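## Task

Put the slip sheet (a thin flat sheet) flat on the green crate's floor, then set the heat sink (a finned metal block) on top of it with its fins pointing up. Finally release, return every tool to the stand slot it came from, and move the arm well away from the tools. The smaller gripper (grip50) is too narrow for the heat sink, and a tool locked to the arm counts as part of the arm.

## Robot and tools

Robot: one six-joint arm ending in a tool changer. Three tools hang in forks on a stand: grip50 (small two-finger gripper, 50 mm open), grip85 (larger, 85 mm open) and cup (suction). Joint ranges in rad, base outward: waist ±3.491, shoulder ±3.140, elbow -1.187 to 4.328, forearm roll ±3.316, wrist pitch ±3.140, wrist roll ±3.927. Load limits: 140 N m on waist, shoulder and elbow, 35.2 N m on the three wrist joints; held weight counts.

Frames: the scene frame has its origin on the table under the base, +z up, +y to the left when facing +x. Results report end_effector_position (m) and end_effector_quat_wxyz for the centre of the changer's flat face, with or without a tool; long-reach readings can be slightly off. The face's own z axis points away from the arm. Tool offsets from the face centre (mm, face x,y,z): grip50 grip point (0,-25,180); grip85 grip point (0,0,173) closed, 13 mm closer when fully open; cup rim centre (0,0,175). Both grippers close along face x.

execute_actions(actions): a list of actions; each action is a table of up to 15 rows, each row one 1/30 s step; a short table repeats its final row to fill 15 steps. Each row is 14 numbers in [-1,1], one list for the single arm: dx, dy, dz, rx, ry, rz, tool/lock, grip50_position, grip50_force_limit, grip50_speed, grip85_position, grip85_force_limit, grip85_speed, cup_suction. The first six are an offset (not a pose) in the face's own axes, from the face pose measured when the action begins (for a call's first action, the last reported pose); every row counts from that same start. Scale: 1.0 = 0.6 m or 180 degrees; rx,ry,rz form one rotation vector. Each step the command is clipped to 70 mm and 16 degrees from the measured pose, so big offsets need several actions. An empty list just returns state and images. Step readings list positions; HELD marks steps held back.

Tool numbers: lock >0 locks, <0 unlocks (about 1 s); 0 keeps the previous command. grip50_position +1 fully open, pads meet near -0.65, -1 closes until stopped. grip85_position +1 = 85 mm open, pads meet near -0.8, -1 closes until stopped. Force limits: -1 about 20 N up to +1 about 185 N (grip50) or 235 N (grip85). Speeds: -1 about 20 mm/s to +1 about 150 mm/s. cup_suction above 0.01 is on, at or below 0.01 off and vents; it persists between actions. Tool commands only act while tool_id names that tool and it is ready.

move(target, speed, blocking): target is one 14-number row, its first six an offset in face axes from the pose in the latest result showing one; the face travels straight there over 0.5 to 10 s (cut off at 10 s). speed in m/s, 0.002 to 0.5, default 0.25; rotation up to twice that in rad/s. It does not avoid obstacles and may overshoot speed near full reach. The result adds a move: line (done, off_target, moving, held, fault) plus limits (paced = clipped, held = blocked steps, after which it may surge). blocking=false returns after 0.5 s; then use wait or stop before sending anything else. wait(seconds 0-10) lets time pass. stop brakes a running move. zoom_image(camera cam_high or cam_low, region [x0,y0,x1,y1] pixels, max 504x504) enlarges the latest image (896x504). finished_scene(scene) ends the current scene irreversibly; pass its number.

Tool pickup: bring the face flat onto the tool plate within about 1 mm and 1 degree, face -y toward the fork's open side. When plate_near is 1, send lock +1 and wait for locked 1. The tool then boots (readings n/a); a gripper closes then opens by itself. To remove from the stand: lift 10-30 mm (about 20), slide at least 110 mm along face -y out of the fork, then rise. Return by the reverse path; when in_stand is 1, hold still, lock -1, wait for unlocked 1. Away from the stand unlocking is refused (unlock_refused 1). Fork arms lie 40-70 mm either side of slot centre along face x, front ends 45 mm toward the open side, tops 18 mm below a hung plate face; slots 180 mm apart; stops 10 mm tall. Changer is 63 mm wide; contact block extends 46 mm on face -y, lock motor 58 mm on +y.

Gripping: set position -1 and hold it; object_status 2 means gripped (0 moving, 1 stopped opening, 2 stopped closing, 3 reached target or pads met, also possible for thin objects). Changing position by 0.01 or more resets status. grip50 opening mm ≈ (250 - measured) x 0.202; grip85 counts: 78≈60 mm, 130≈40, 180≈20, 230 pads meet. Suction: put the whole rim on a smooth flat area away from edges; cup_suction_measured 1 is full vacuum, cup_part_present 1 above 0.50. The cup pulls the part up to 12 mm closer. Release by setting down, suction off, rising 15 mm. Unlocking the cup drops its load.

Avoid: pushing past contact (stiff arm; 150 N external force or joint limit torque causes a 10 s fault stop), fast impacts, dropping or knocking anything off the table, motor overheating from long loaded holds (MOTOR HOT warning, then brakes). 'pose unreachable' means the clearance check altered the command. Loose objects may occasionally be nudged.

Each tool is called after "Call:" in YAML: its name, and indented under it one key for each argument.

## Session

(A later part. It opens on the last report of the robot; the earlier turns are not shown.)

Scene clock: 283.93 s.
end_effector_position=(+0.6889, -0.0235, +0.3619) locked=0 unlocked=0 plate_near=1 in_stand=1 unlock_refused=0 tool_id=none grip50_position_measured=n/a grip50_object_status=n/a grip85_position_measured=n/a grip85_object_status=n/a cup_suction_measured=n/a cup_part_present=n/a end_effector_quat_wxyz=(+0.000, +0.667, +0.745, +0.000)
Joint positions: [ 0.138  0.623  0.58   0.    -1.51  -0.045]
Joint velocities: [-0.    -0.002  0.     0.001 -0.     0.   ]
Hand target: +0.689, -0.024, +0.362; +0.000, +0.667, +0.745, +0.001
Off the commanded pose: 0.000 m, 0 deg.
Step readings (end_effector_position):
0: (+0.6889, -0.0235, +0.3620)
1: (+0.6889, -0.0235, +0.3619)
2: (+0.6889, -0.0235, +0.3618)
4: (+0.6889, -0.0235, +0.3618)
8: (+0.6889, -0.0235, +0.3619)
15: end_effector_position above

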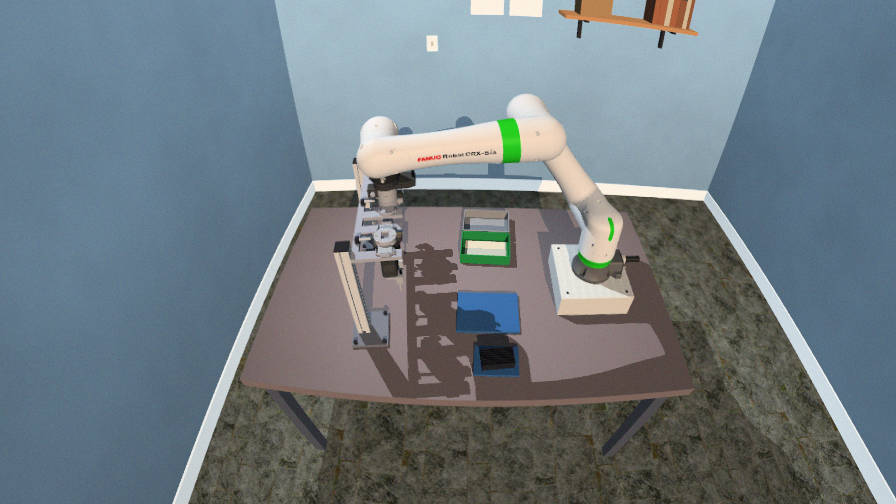

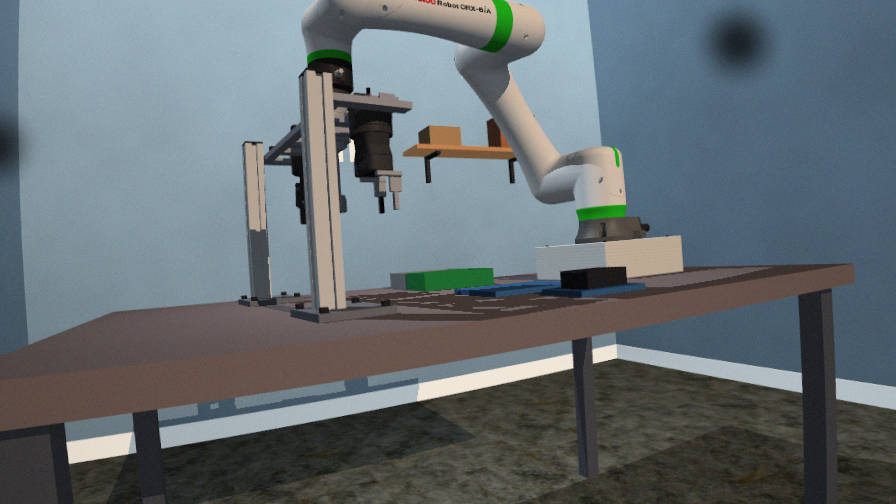

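Call:
execute_actions:
  actions: []

Scene clock: 286.53 s.
end_effector_position=(+0.6889, -0.0235, +0.3621) locked=0 unlocked=1 plate_near=1 in_stand=1 unlock_refused=0 tool_id=none grip50_position_measured=n/a grip50_object_status=n/a grip85_position_measured=n/a grip85_object_status=n/a cup_suction_measured=n/a cup_part_present=n/a end_effector_quat_wxyz=(+0.000, +0.667, +0.745, +0.001)
Joint positions: [ 0.138  0.623  0.58   0.    -1.51  -0.045]
Joint velocities: [-0.    -0.     0.001  0.001  0.001 -0.   ]
Hand target: +0.689, -0.024, +0.362; +0.000, +0.667, +0.745, +0.001
Off the commanded pose: 0.000 m, 0 deg.

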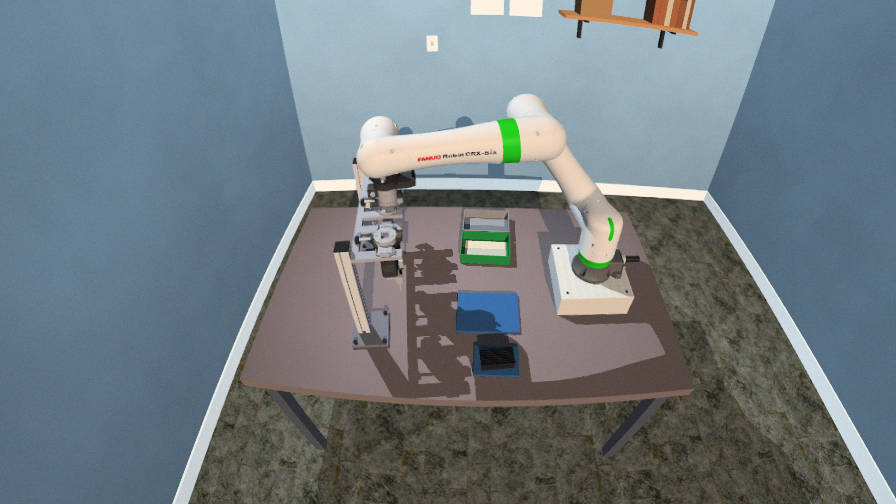

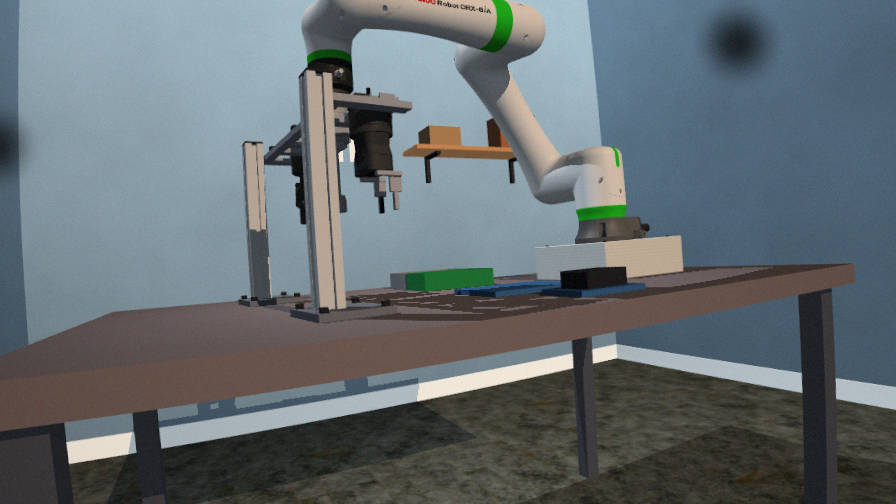

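Unlocked. Rise 12 mm for a reference image.

Call:
execute_actions:
  actions:
    - [[0,0,-0.003,0,0,0,0,1,0,0,1,0,0,0],[0,0,-0.007,0,0,0,0,1,0,0,1,0,0,0],[0,0,-0.011,0,0,0,0,1,0,0,1,0,0,0],[0,0,-0.015,0,0,0,0,1,0,0,1,0,0,0],[0,0,-0.018,0,0,0,0,1,0,0,1,0,0,0],[0,0,-0.0198,0,0,0,0,1,0,0,1,0,0,0]]

Call:
zoom_image:
  camera: "cam_high"
  region: [368, 182, 408, 217]

Scene clock: 288.13 s.
end_effector_position=(+0.6889, -0.0235, +0.3740) locked=0 unlocked=1 plate_near=0 in_stand=0 unlock_refused=0 tool_id=none grip50_position_measured=n/a grip50_object_status=n/a grip85_position_measured=n/a grip85_object_status=n/a cup_suction_measured=n/a cup_part_present=n/a end_effector_quat_wxyz=(+0.000, +0.667, +0.745, +0.001)
Joint positions: [ 0.138  0.622  0.605  0.    -1.537 -0.045]
Joint velocities: [ 0.001 -0.     0.    -0.001  0.001 -0.   ]
Hand target: +0.689, -0.024, +0.374; +0.000, +0.667, +0.745, +0.001
Off the commanded pose: 0.000 m, 0 deg.
Step readings (end_effector_position):
0: (+0.6889, -0.0235, +0.3621)
1: (+0.6889, -0.0235, +0.3621)
2: (+0.6889, -0.0235, +0.3627)
4: (+0.6889, -0.0235, +0.3657)
8: (+0.6889, -0.0235, +0.3729)
15: end_effector_position above

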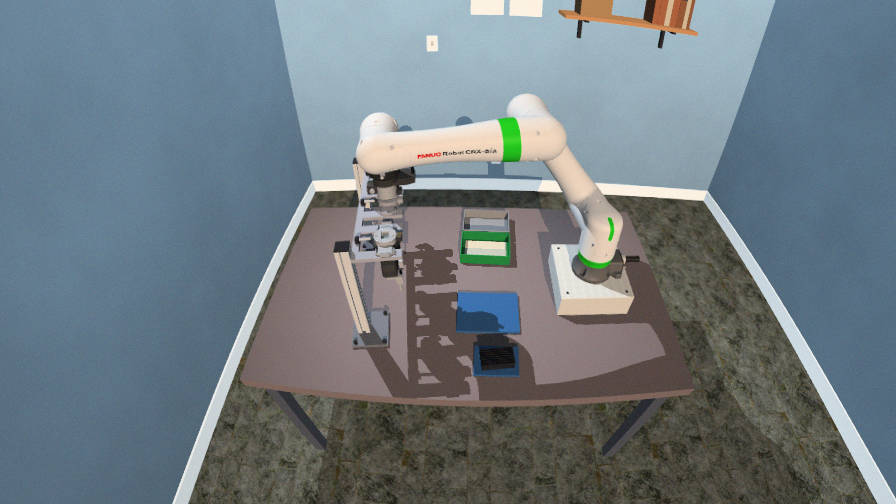

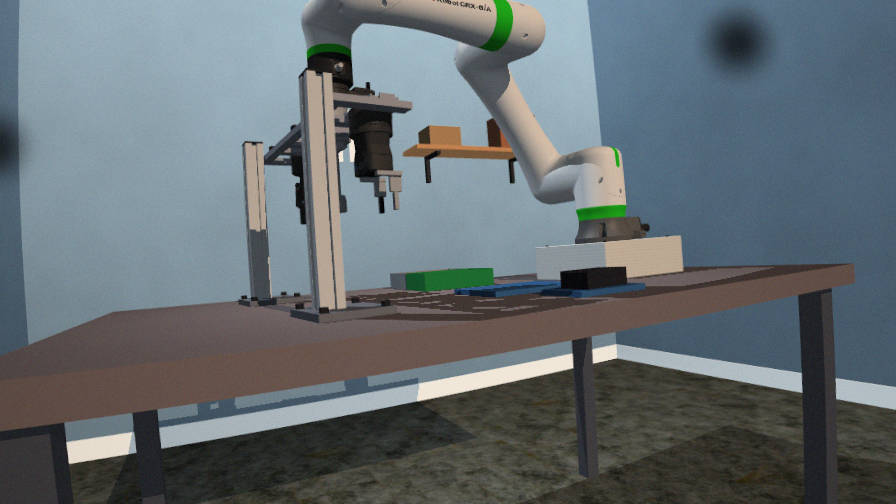

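Region (368, 182, 408, 217) of cam_high's 896x504 image, scaled by 12.600, with more detail than that image has; it fills the top 441 rows of this view, and the rest is white.

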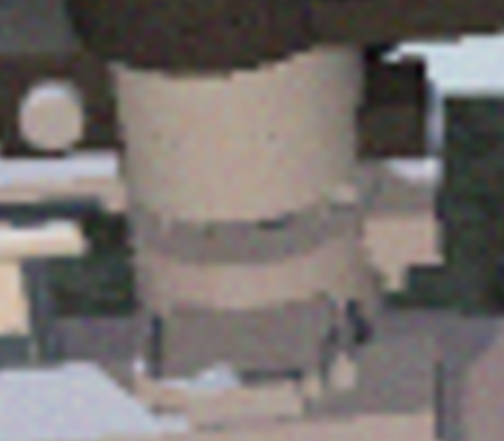

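Call:
move:
  target: [-0.03,0,-0.03,0,0,0,0,1,0,0,1,0,0,0]
  speed: 0.15

Call:
move:
  target: [-0.27,-0.001,0.01,0,0,0,0,1,0,0,1,0,0,0]
  speed: 0.2

Scene clock: 293.03 s.
end_effector_position=(+0.6909, -0.0414, +0.3920) locked=0 unlocked=1 plate_near=0 in_stand=0 unlock_refused=0 tool_id=none grip50_position_measured=n/a grip50_object_status=n/a grip85_position_measured=n/a grip85_object_status=n/a cup_suction_measured=n/a cup_part_present=n/a end_effector_quat_wxyz=(+0.001, +0.667, +0.745, +0.001)
Joint positions: [ 0.111  0.63   0.66  -0.    -1.583 -0.018]
Joint velocities: [-0.001  0.     0.001 -0.    -0.001  0.001]
Hand target: +0.691, -0.041, +0.392; +0.001, +0.667, +0.745, +0.001
Off the commanded pose: 0.000 m, 0 deg.
move: done

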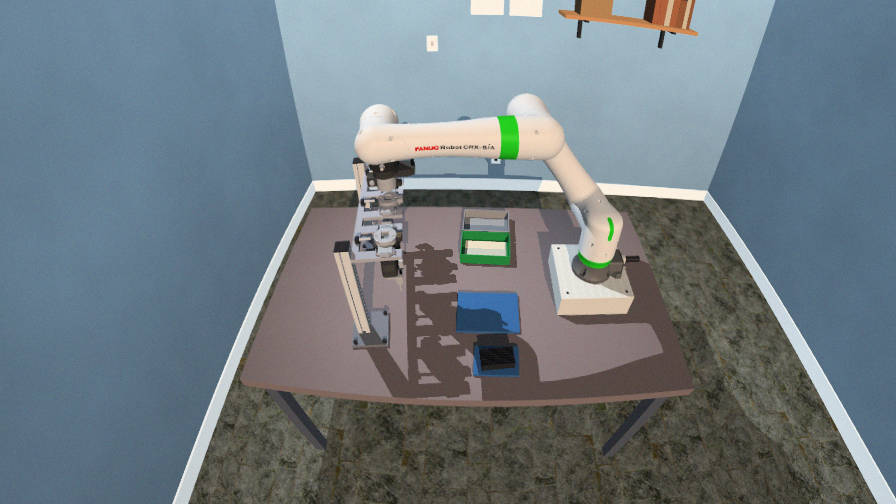

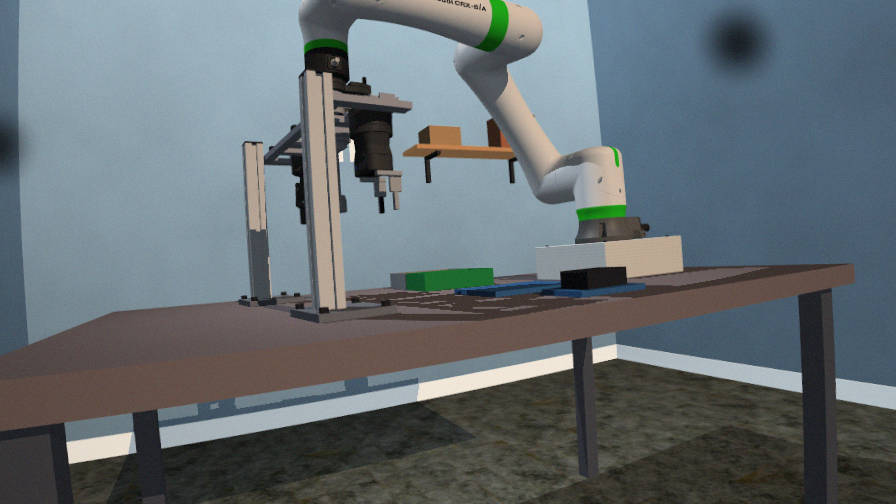

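Scene clock: 294.27 s.
end_effector_position=(+0.7078, -0.2026, +0.3859) locked=0 unlocked=1 plate_near=0 in_stand=0 unlock_refused=0 tool_id=none grip50_position_measured=n/a grip50_object_status=n/a grip85_position_measured=n/a grip85_object_status=n/a cup_suction_measured=n/a cup_part_present=n/a end_effector_quat_wxyz=(+0.001, +0.667, +0.745, +0.000)
Joint positions: [-0.122  0.784  0.896 -0.003 -1.666  0.214]
Joint velocities: [-0.001  0.002  0.003  0.    -0.002  0.   ]
Hand target: +0.708, -0.203, +0.386; +0.001, +0.667, +0.745, +0.000
Off the commanded pose: 0.000 m, 0 deg.
move: done

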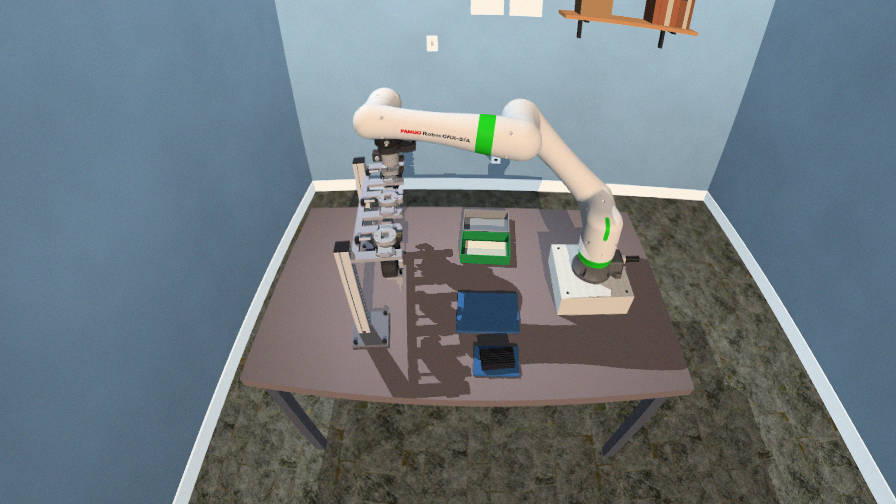

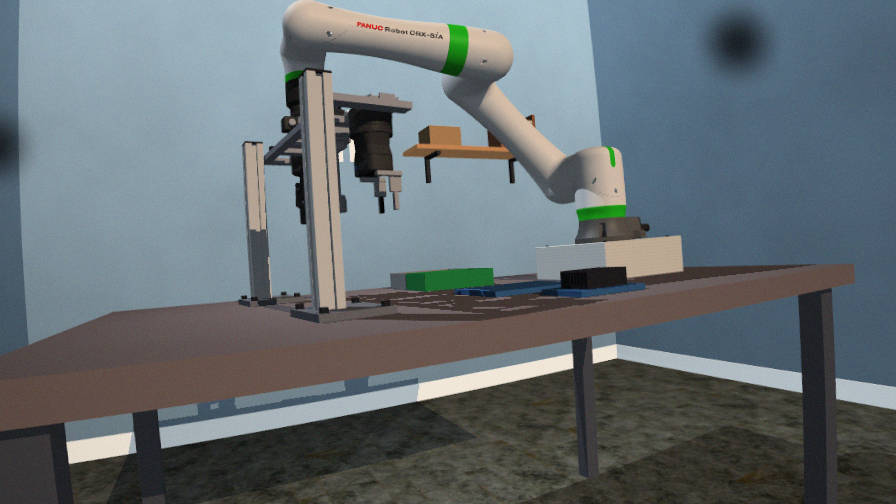

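Call:
execute_actions:
  actions:
    - [[0.0003,0.0003,0.003,0,0,0,0,1,0,0,1,0,0,0],[0.0003,0.0003,0.007,0,0,0,0,1,0,0,1,0,0,0],[0.0003,0.0003,0.011,0,0,0,0,1,0,0,1,0,0,0],[0.0003,0.0003,0.015,0,0,0,0,1,0,0,1,0,0,0],[0.0003,0.0003,0.018,0,0,0,0,1,0,0,1,0,0,0],[0.0003,0.0003,0.0198,0,0,0,0,1,0,0,1,0,0,0]]

Call:
zoom_image:
  camera: "cam_high"
  region: [372, 152, 408, 184]

Scene clock: 296.03 s.
end_effector_position=(+0.7080, -0.2024, +0.3741) locked=0 unlocked=1 plate_near=0 in_stand=0 unlock_refused=0 tool_id=none grip50_position_measured=n/a grip50_object_status=n/a grip85_position_measured=n/a grip85_object_status=n/a cup_suction_measured=n/a cup_part_present=n/a end_effector_quat_wxyz=(+0.001, +0.667, +0.745, +0.000)
Joint positions: [-0.121  0.781  0.863 -0.003 -1.636  0.214]
Joint velocities: [ 0.    -0.    -0.002  0.002  0.003 -0.   ]
Hand target: +0.708, -0.202, +0.374; +0.001, +0.667, +0.745, +0.000
Off the commanded pose: 0.000 m, 0 deg.
Step readings (end_effector_position):
0: (+0.7078, -0.2026, +0.3859)
1: (+0.7078, -0.2026, +0.3859)
2: (+0.7078, -0.2026, +0.3855)
4: (+0.7078, -0.2026, +0.3824)
8: (+0.7079, -0.2026, +0.3751)
15: end_effector_position above

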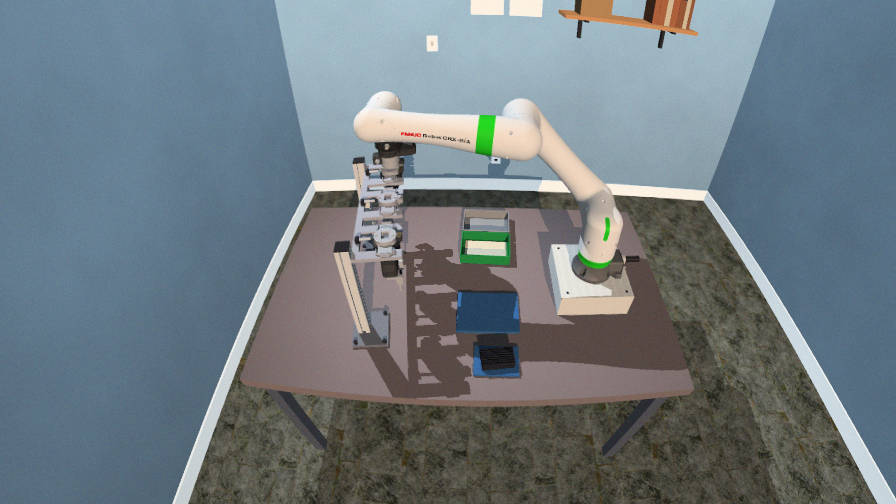

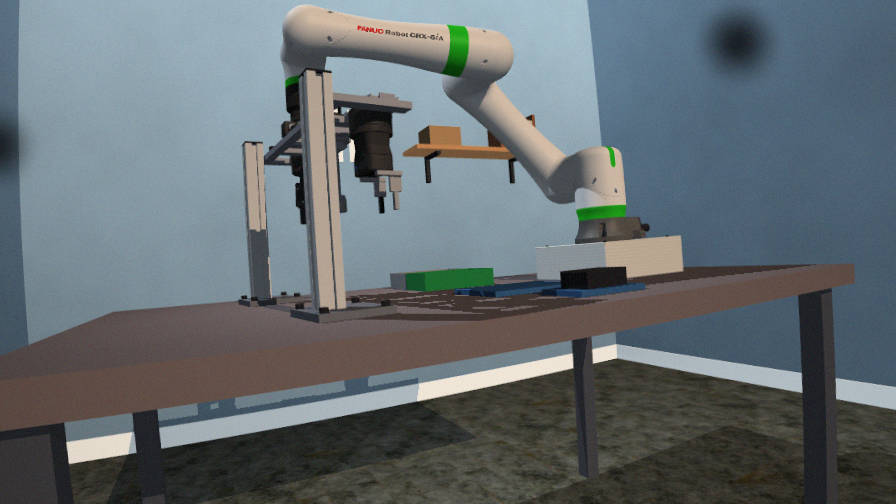

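Region (372, 152, 408, 184) of cam_high's 896x504 image, scaled by 14.000, with more detail than that image has.

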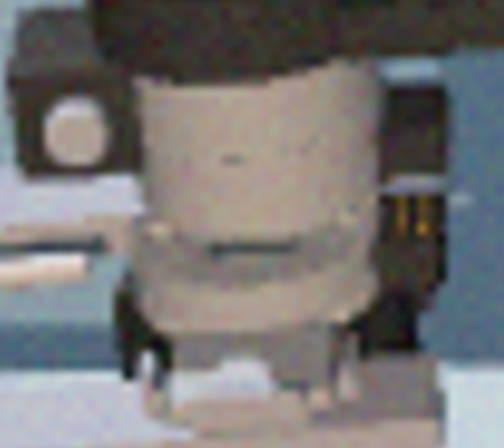

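Call:
zoom_image:
  camera: "cam_high"
  region: [378, 160, 404, 180]

Region (378, 160, 404, 180) of cam_high's 896x504 image, scaled by 19.385, with more detail than that image has; it fills the top 388 rows of this view, and the rest is white.

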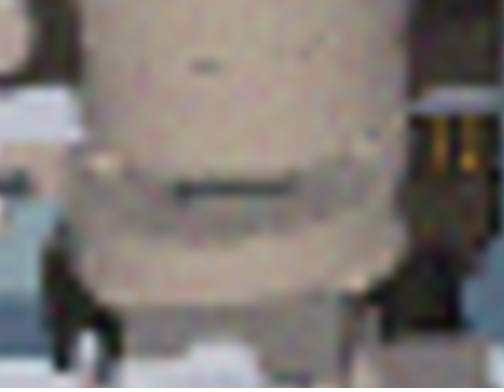

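Call:
execute_actions:
  actions:
    - [[0,0.002,0,0,0,0,0,1,0,0,1,0,0,0],[0,0.004,0,0,0,0,0,1,0,0,1,0,0,0],[0,0.0065,0,0,0,0,0,1,0,0,1,0,0,0]]

Call:
zoom_image:
  camera: "cam_high"
  region: [372, 152, 408, 184]

Scene clock: 304.97 s.
end_effector_position=(+0.7119, -0.2020, +0.3741) locked=0 unlocked=1 plate_near=0 in_stand=0 unlock_refused=0 tool_id=none grip50_position_measured=n/a grip50_object_status=n/a grip85_position_measured=n/a grip85_object_status=n/a cup_suction_measured=n/a cup_part_present=n/a end_effector_quat_wxyz=(+0.001, +0.667, +0.745, +0.000)
Joint positions: [-0.12   0.795  0.886 -0.003 -1.646  0.213]
Joint velocities: [ 0.     0.001  0.001 -0.003 -0.     0.   ]
Hand target: +0.712, -0.202, +0.374; +0.001, +0.667, +0.745, +0.000
Off the commanded pose: 0.000 m, 0 deg.
Step readings (end_effector_position):
0: (+0.7080, -0.2024, +0.3741)
1: (+0.7080, -0.2024, +0.3740)
2: (+0.7085, -0.2023, +0.3739)
4: (+0.7101, -0.2022, +0.3740)
8: (+0.7118, -0.2020, +0.3740)
15: end_effector_position above

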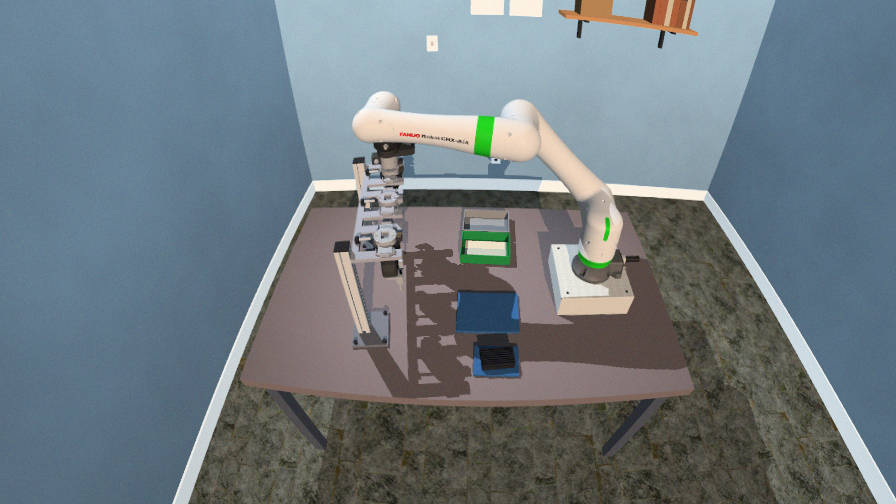

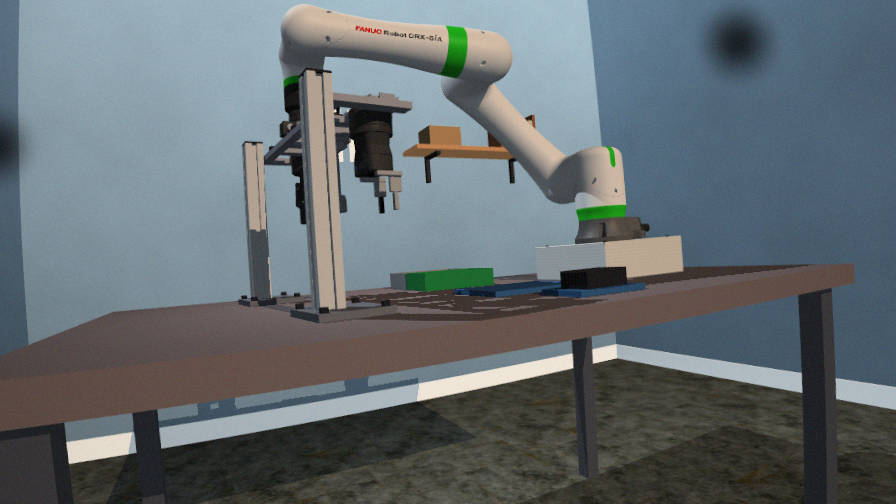

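Region (372, 152, 408, 184) of cam_high's 896x504 image, scaled by 14.000, with more detail than that image has.

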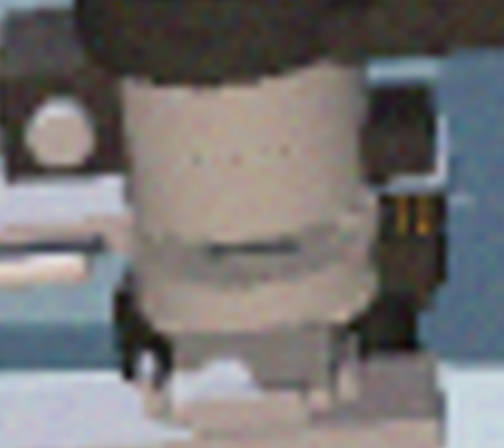

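Call:
execute_actions:
  actions:
    - [[0,0.0003,0.0025,0,0,-0.0012,0,1,0,0,1,0,0,0],[0,0.0003,0.005,0,0,-0.0025,0,1,0,0,1,0,0,0]]

Call:
zoom_image:
  camera: "cam_high"
  region: [372, 152, 408, 184]

Scene clock: 311.03 s.
end_effector_position=(+0.7120, -0.2019, +0.3711) locked=0 unlocked=1 plate_near=0 in_stand=0 unlock_refused=0 tool_id=none grip50_position_measured=n/a grip50_object_status=n/a grip85_position_measured=n/a grip85_object_status=n/a cup_suction_measured=n/a cup_part_present=n/a end_effector_quat_wxyz=(+0.001, +0.664, +0.748, +0.000)
Joint positions: [-0.12   0.794  0.879 -0.004 -1.639  0.221]
Joint velocities: [ 0.001 -0.    -0.     0.     0.001  0.   ]
Hand target: +0.712, -0.202, +0.371; +0.001, +0.664, +0.748, +0.000
Off the commanded pose: 0.000 m, 0 deg.
Step readings (end_effector_position):
0: (+0.7119, -0.2019, +0.3741)
1: (+0.7119, -0.2019, +0.3741)
2: (+0.7118, -0.2019, +0.3738)
4: (+0.7119, -0.2019, +0.3720)
8: (+0.7120, -0.2019, +0.3711)
15: end_effector_position above

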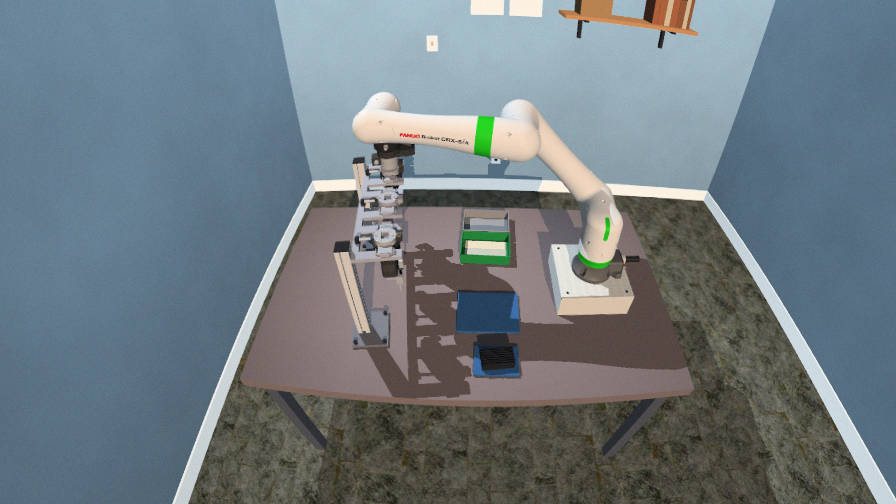

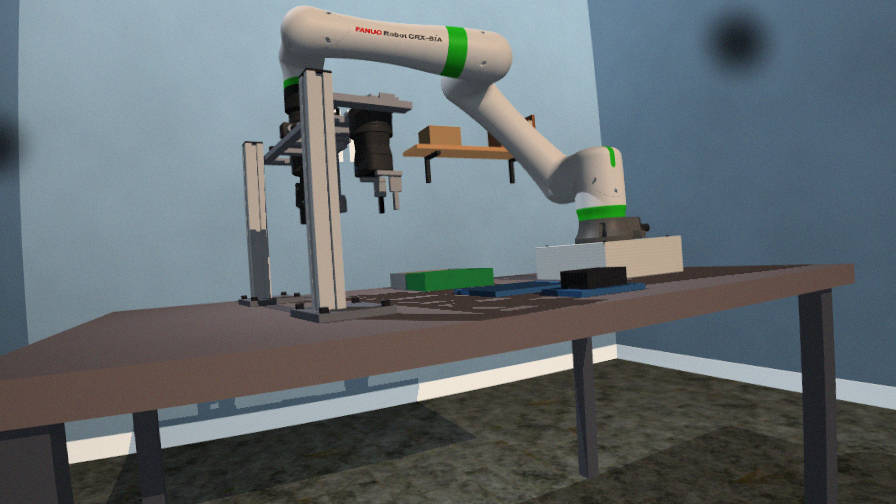

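Region (372, 152, 408, 184) of cam_high's 896x504 image, scaled by 14.000, with more detail than that image has.

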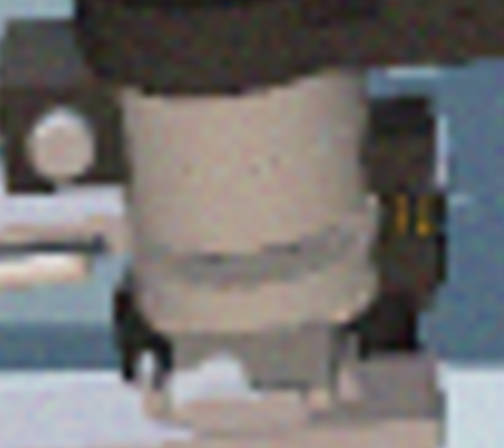

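Call:
execute_actions:
  actions:
    - [[0,0,0.0022,0,0,0,0,1,0,0,1,0,0,0],[0,0,0.0045,0,0,0,0,1,0,0,1,0,0,0]]

Scene clock: 313.40 s.
end_effector_position=(+0.7120, -0.2019, +0.3684) locked=0 unlocked=1 plate_near=0 in_stand=0 unlock_refused=0 tool_id=none grip50_position_measured=n/a grip50_object_status=n/a grip85_position_measured=n/a grip85_object_status=n/a cup_suction_measured=n/a cup_part_present=n/a end_effector_quat_wxyz=(+0.001, +0.664, +0.748, +0.000)
Joint positions: [-0.12   0.794  0.872 -0.003 -1.632  0.221]
Joint velocities: [ 0.001  0.     0.    -0.001  0.003 -0.   ]
Hand target: +0.712, -0.202, +0.368; +0.001, +0.664, +0.748, +0.000
Off the commanded pose: 0.000 m, 0 deg.
Step readings (end_effector_position):
0: (+0.7120, -0.2019, +0.3711)
1: (+0.7120, -0.2019, +0.3710)
2: (+0.7120, -0.2019, +0.3706)
4: (+0.7120, -0.2019, +0.3690)
8: (+0.7120, -0.2019, +0.3684)
15: end_effector_position above

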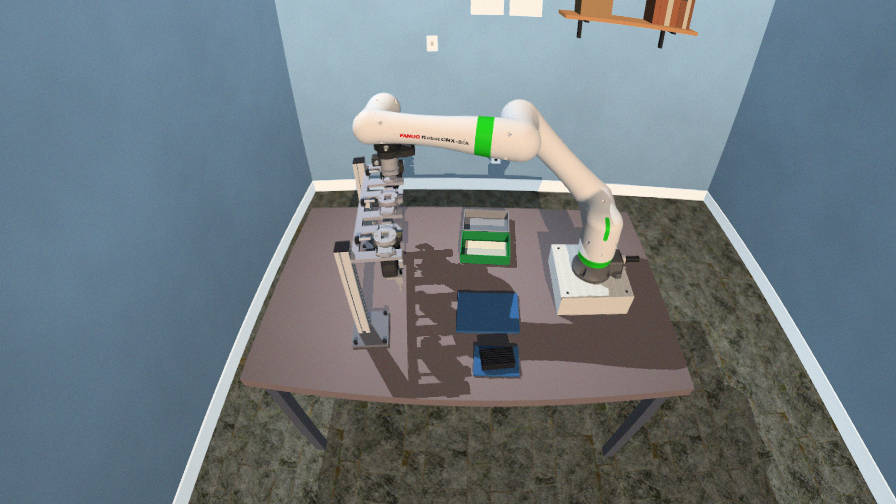

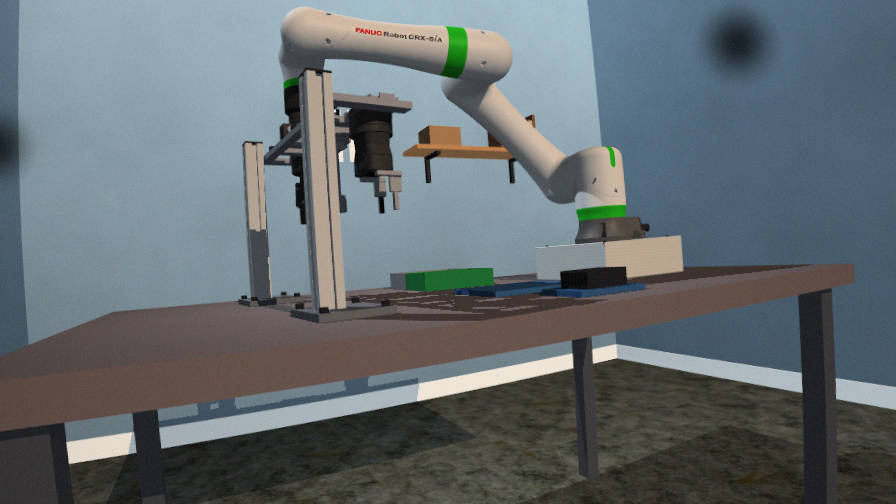

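Call:
execute_actions:
  actions:
    - [[0,0,0.002,0,0,0,0,1,0,0,1,0,0,0],[0,0,0.004,0,0,0,0,1,0,0,1,0,0,0]]

Call:
zoom_image:
  camera: "cam_high"
  region: [372, 152, 408, 184]

Scene clock: 317.63 s.
end_effector_position=(+0.7120, -0.2019, +0.3660) locked=0 unlocked=1 plate_near=0 in_stand=0 unlock_refused=0 tool_id=none grip50_position_measured=n/a grip50_object_status=n/a grip85_position_measured=n/a grip85_object_status=n/a cup_suction_measured=n/a cup_part_present=n/a end_effector_quat_wxyz=(+0.001, +0.664, +0.748, +0.000)
Joint positions: [-0.12   0.793  0.865 -0.004 -1.626  0.221]
Joint velocities: [-0.001  0.     0.001 -0.001  0.001 -0.   ]
Hand target: +0.712, -0.202, +0.366; +0.001, +0.664, +0.748, +0.000
Off the commanded pose: 0.000 m, 0 deg.
Step readings (end_effector_position):
0: (+0.7120, -0.2019, +0.3684)
1: (+0.7120, -0.2019, +0.3683)
2: (+0.7120, -0.2019, +0.3679)
4: (+0.7120, -0.2019, +0.3665)
8: (+0.7120, -0.2019, +0.3660)
15: end_effector_position above

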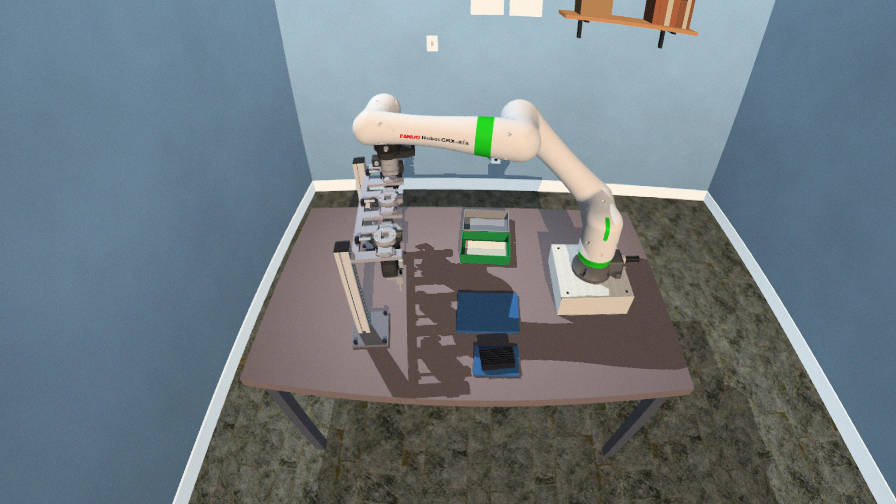

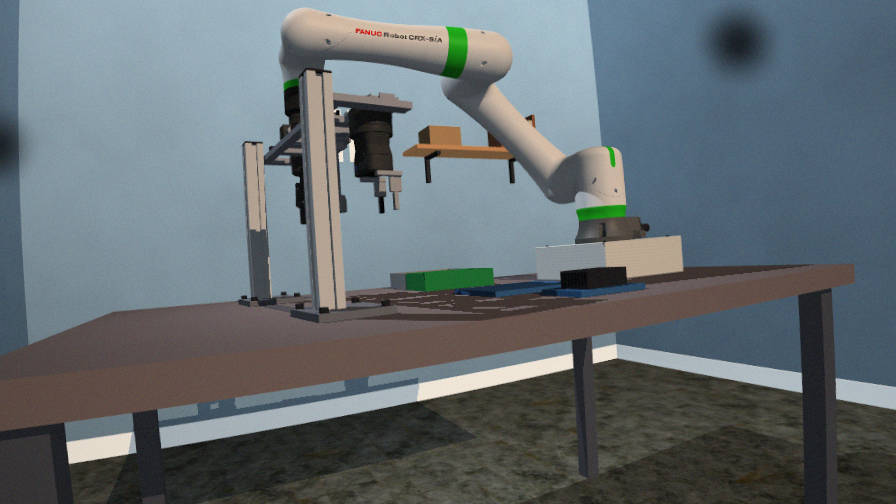

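Region (372, 152, 408, 184) of cam_high's 896x504 image, scaled by 14.000, with more detail than that image has.

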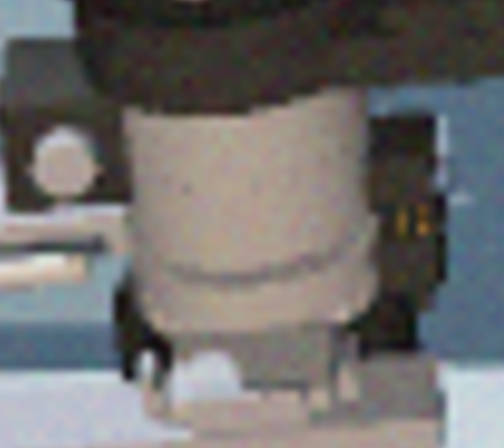

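Call:
zoom_image:
  camera: "cam_high"
  region: [378, 162, 404, 178]

Region (378, 162, 404, 178) of cam_high's 896x504 image, scaled by 19.385, with more detail than that image has; it fills the top 310 rows of this view, and the rest is white.

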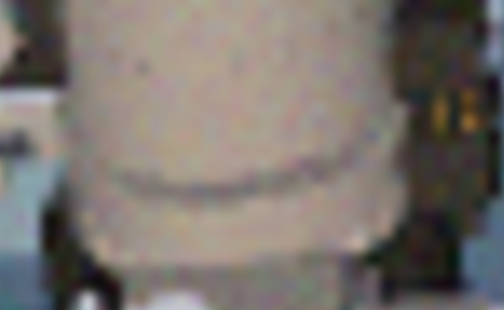

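Call:
execute_actions:
  actions:
    - [[0,-0.0007,0,0,0,0,0,1,0,0,1,0,0,0],[0,-0.0007,0,0,0,0,0,1,0,0,1,0,0,0],[0,-0.0007,0.0015,0,0,0,0,1,0,0,1,0,0,0],[0,-0.0007,0.003,0,0,0,0,1,0,0,1,0,0,0]]

Scene clock: 320.07 s.
end_effector_position=(+0.7116, -0.2019, +0.3642) locked=0 unlocked=1 plate_near=0 in_stand=1 unlock_refused=0 tool_id=none grip50_position_measured=n/a grip50_object_status=n/a grip85_position_measured=n/a grip85_object_status=n/a cup_suction_measured=n/a cup_part_present=n/a end_effector_quat_wxyz=(+0.001, +0.664, +0.748, +0.000)
Joint positions: [-0.12   0.791  0.858 -0.003 -1.621  0.221]
Joint velocities: [-0.     0.001  0.001 -0.    -0.     0.   ]
Hand target: +0.712, -0.202, +0.364; +0.001, +0.664, +0.748, +0.000
Off the commanded pose: 0.000 m, 0 deg.
Step readings (end_effector_position):
0: (+0.7120, -0.2019, +0.3660)
1: (+0.7120, -0.2019, +0.3660)
2: (+0.7119, -0.2019, +0.3660)
4: (+0.7117, -0.2019, +0.3656)
8: (+0.7116, -0.2019, +0.3643)
15: end_effector_position above

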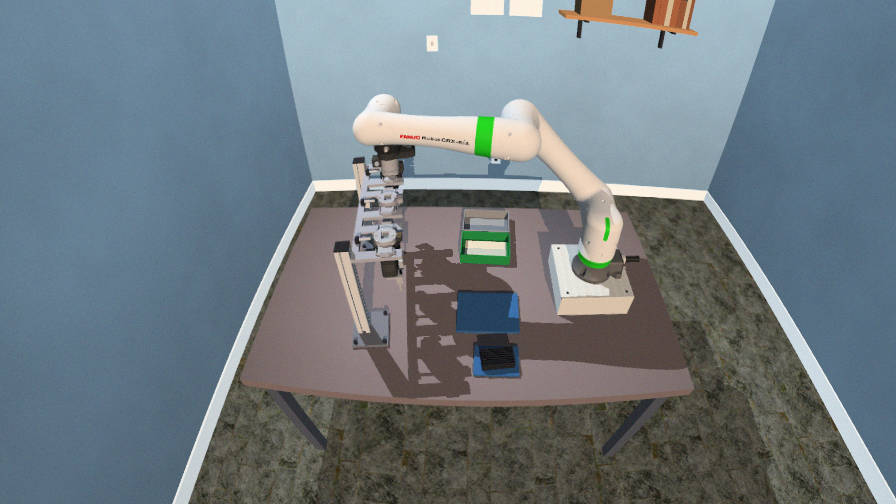

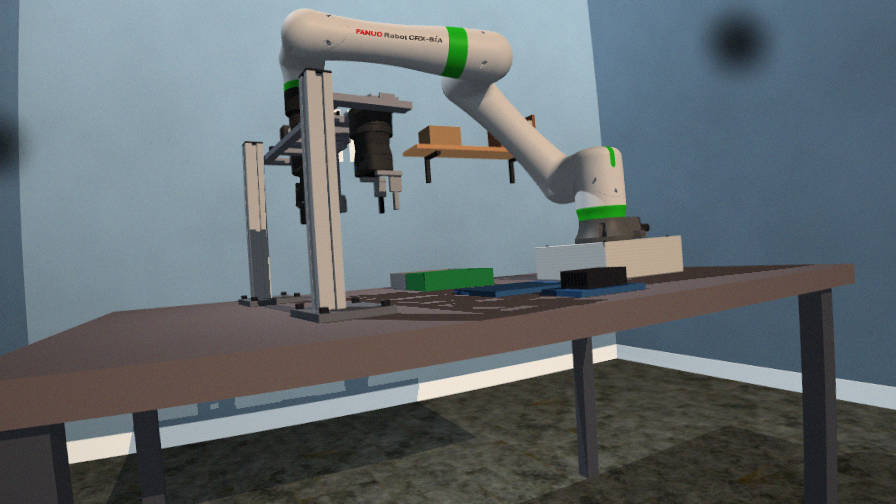

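Call:
execute_actions:
  actions:
    - [[0,0,0.0018,0,0,0,0,1,0,0,1,0,0,0],[0,0,0.0035,0,0,0,0,1,0,0,1,0,0,0]]

Scene clock: 321.33 s.
end_effector_position=(+0.7116, -0.2020, +0.3621) locked=0 unlocked=1 plate_near=1 in_stand=1 unlock_refused=0 tool_id=none grip50_position_measured=n/a grip50_object_status=n/a grip85_position_measured=n/a grip85_object_status=n/a cup_suction_measured=n/a cup_part_present=n/a end_effector_quat_wxyz=(+0.001, +0.664, +0.748, +0.000)
Joint positions: [-0.12   0.791  0.852 -0.004 -1.615  0.221]
Joint velocities: [-0.    -0.     0.001  0.002 -0.    -0.   ]
Hand target: +0.712, -0.202, +0.362; +0.001, +0.664, +0.748, +0.000
Off the commanded pose: 0.000 m, 0 deg.
Step readings (end_effector_position):
0: (+0.7116, -0.2019, +0.3642)
1: (+0.7116, -0.2020, +0.3641)
2: (+0.7116, -0.2020, +0.3638)
4: (+0.7116, -0.2020, +0.3625)
8: (+0.7116, -0.2020, +0.3622)
15: end_effector_position above

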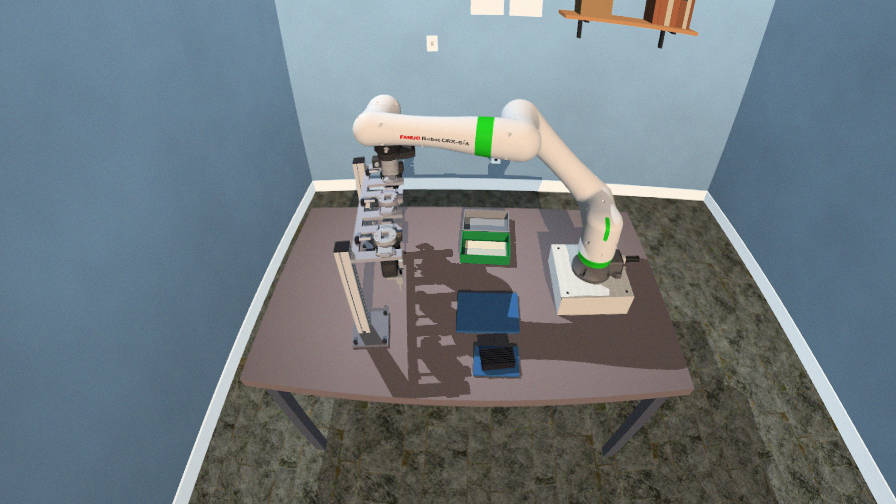

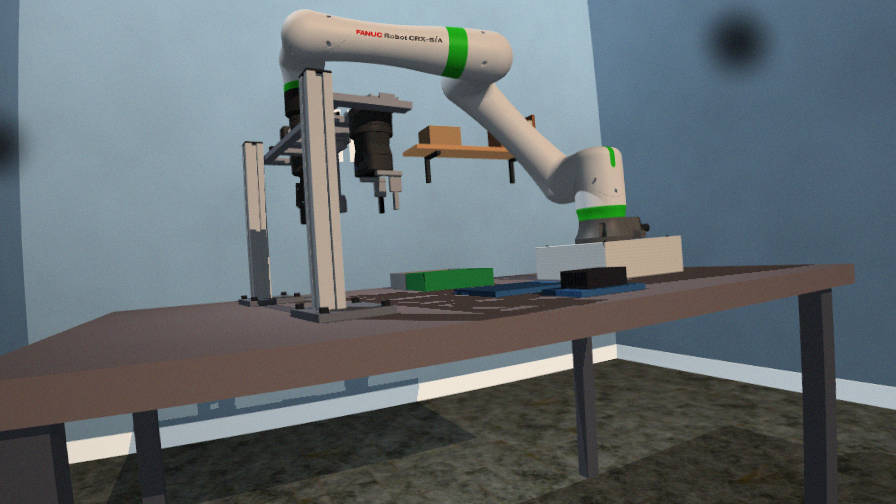

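plate_near=1. Lock.

Call:
execute_actions:
  actions:
    - [[0,0,0,0,0,0,1,1,0,0,1,0,0,0]]

Call:
zoom_image:
  camera: "cam_high"
  region: [465, 335, 530, 385]

Call:
zoom_image:
  camera: "cam_low"
  region: [535, 255, 655, 305]

Scene clock: 322.90 s.
end_effector_position=(+0.7116, -0.2019, +0.3621) locked=0 unlocked=0 plate_near=1 in_stand=1 unlock_refused=0 tool_id=none grip50_position_measured=n/a grip50_object_status=n/a grip85_position_measured=n/a grip85_object_status=n/a cup_suction_measured=n/a cup_part_present=n/a end_effector_quat_wxyz=(+0.001, +0.664, +0.748, +0.000)
Joint positions: [-0.12   0.791  0.852 -0.004 -1.615  0.221]
Joint velocities: [-0.001  0.     0.    -0.001 -0.002 -0.   ]
Hand target: +0.712, -0.202, +0.362; +0.001, +0.664, +0.748, +0.000
Off the commanded pose: 0.000 m, 0 deg.
Step readings (end_effector_position):
0: (+0.7116, -0.2019, +0.3621)
1: (+0.7116, -0.2019, +0.3621)
2: (+0.7116, -0.2019, +0.3621)
4: (+0.7116, -0.2019, +0.3621)
8: (+0.7116, -0.2019, +0.3621)
15: end_effector_position above

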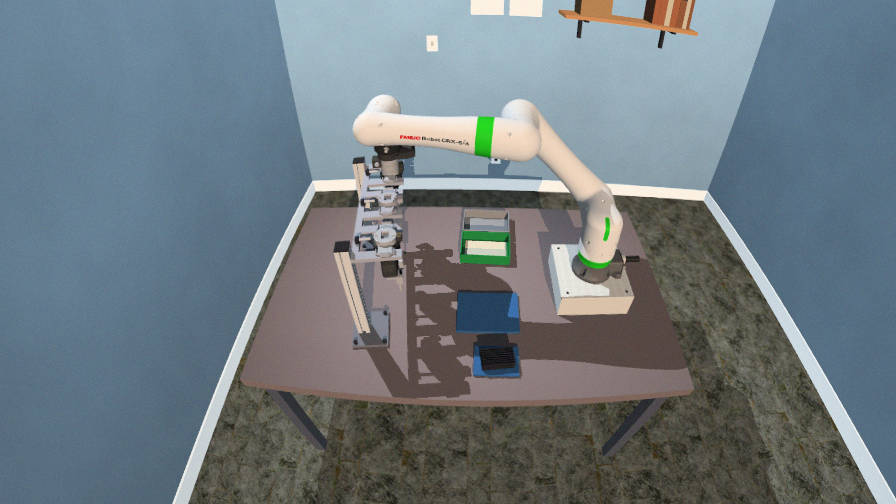

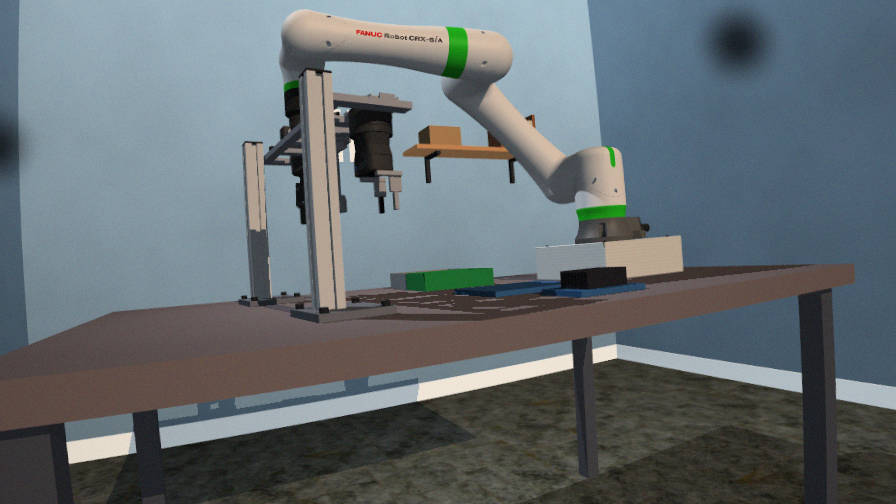

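Region (465, 335, 530, 385) of cam_high's 896x504 image, scaled by 7.754, with more detail than that image has; it fills the top 388 rows of this view, and the rest is white.

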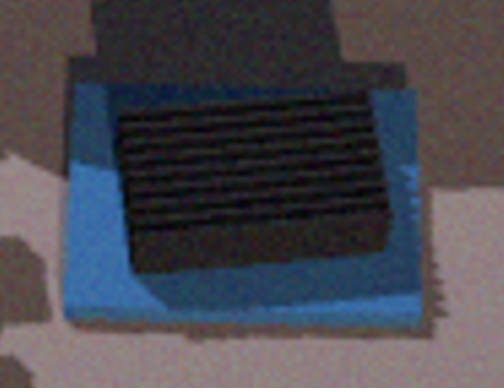

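Region (535, 255, 655, 305) of cam_low's 896x504 image, scaled by 4.200, with more detail than that image has; it fills the top 210 rows of this view, and the rest is white.

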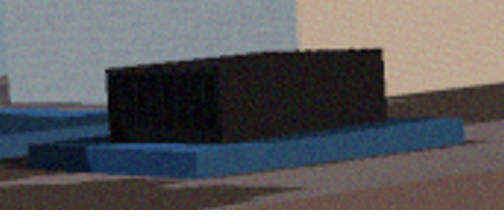

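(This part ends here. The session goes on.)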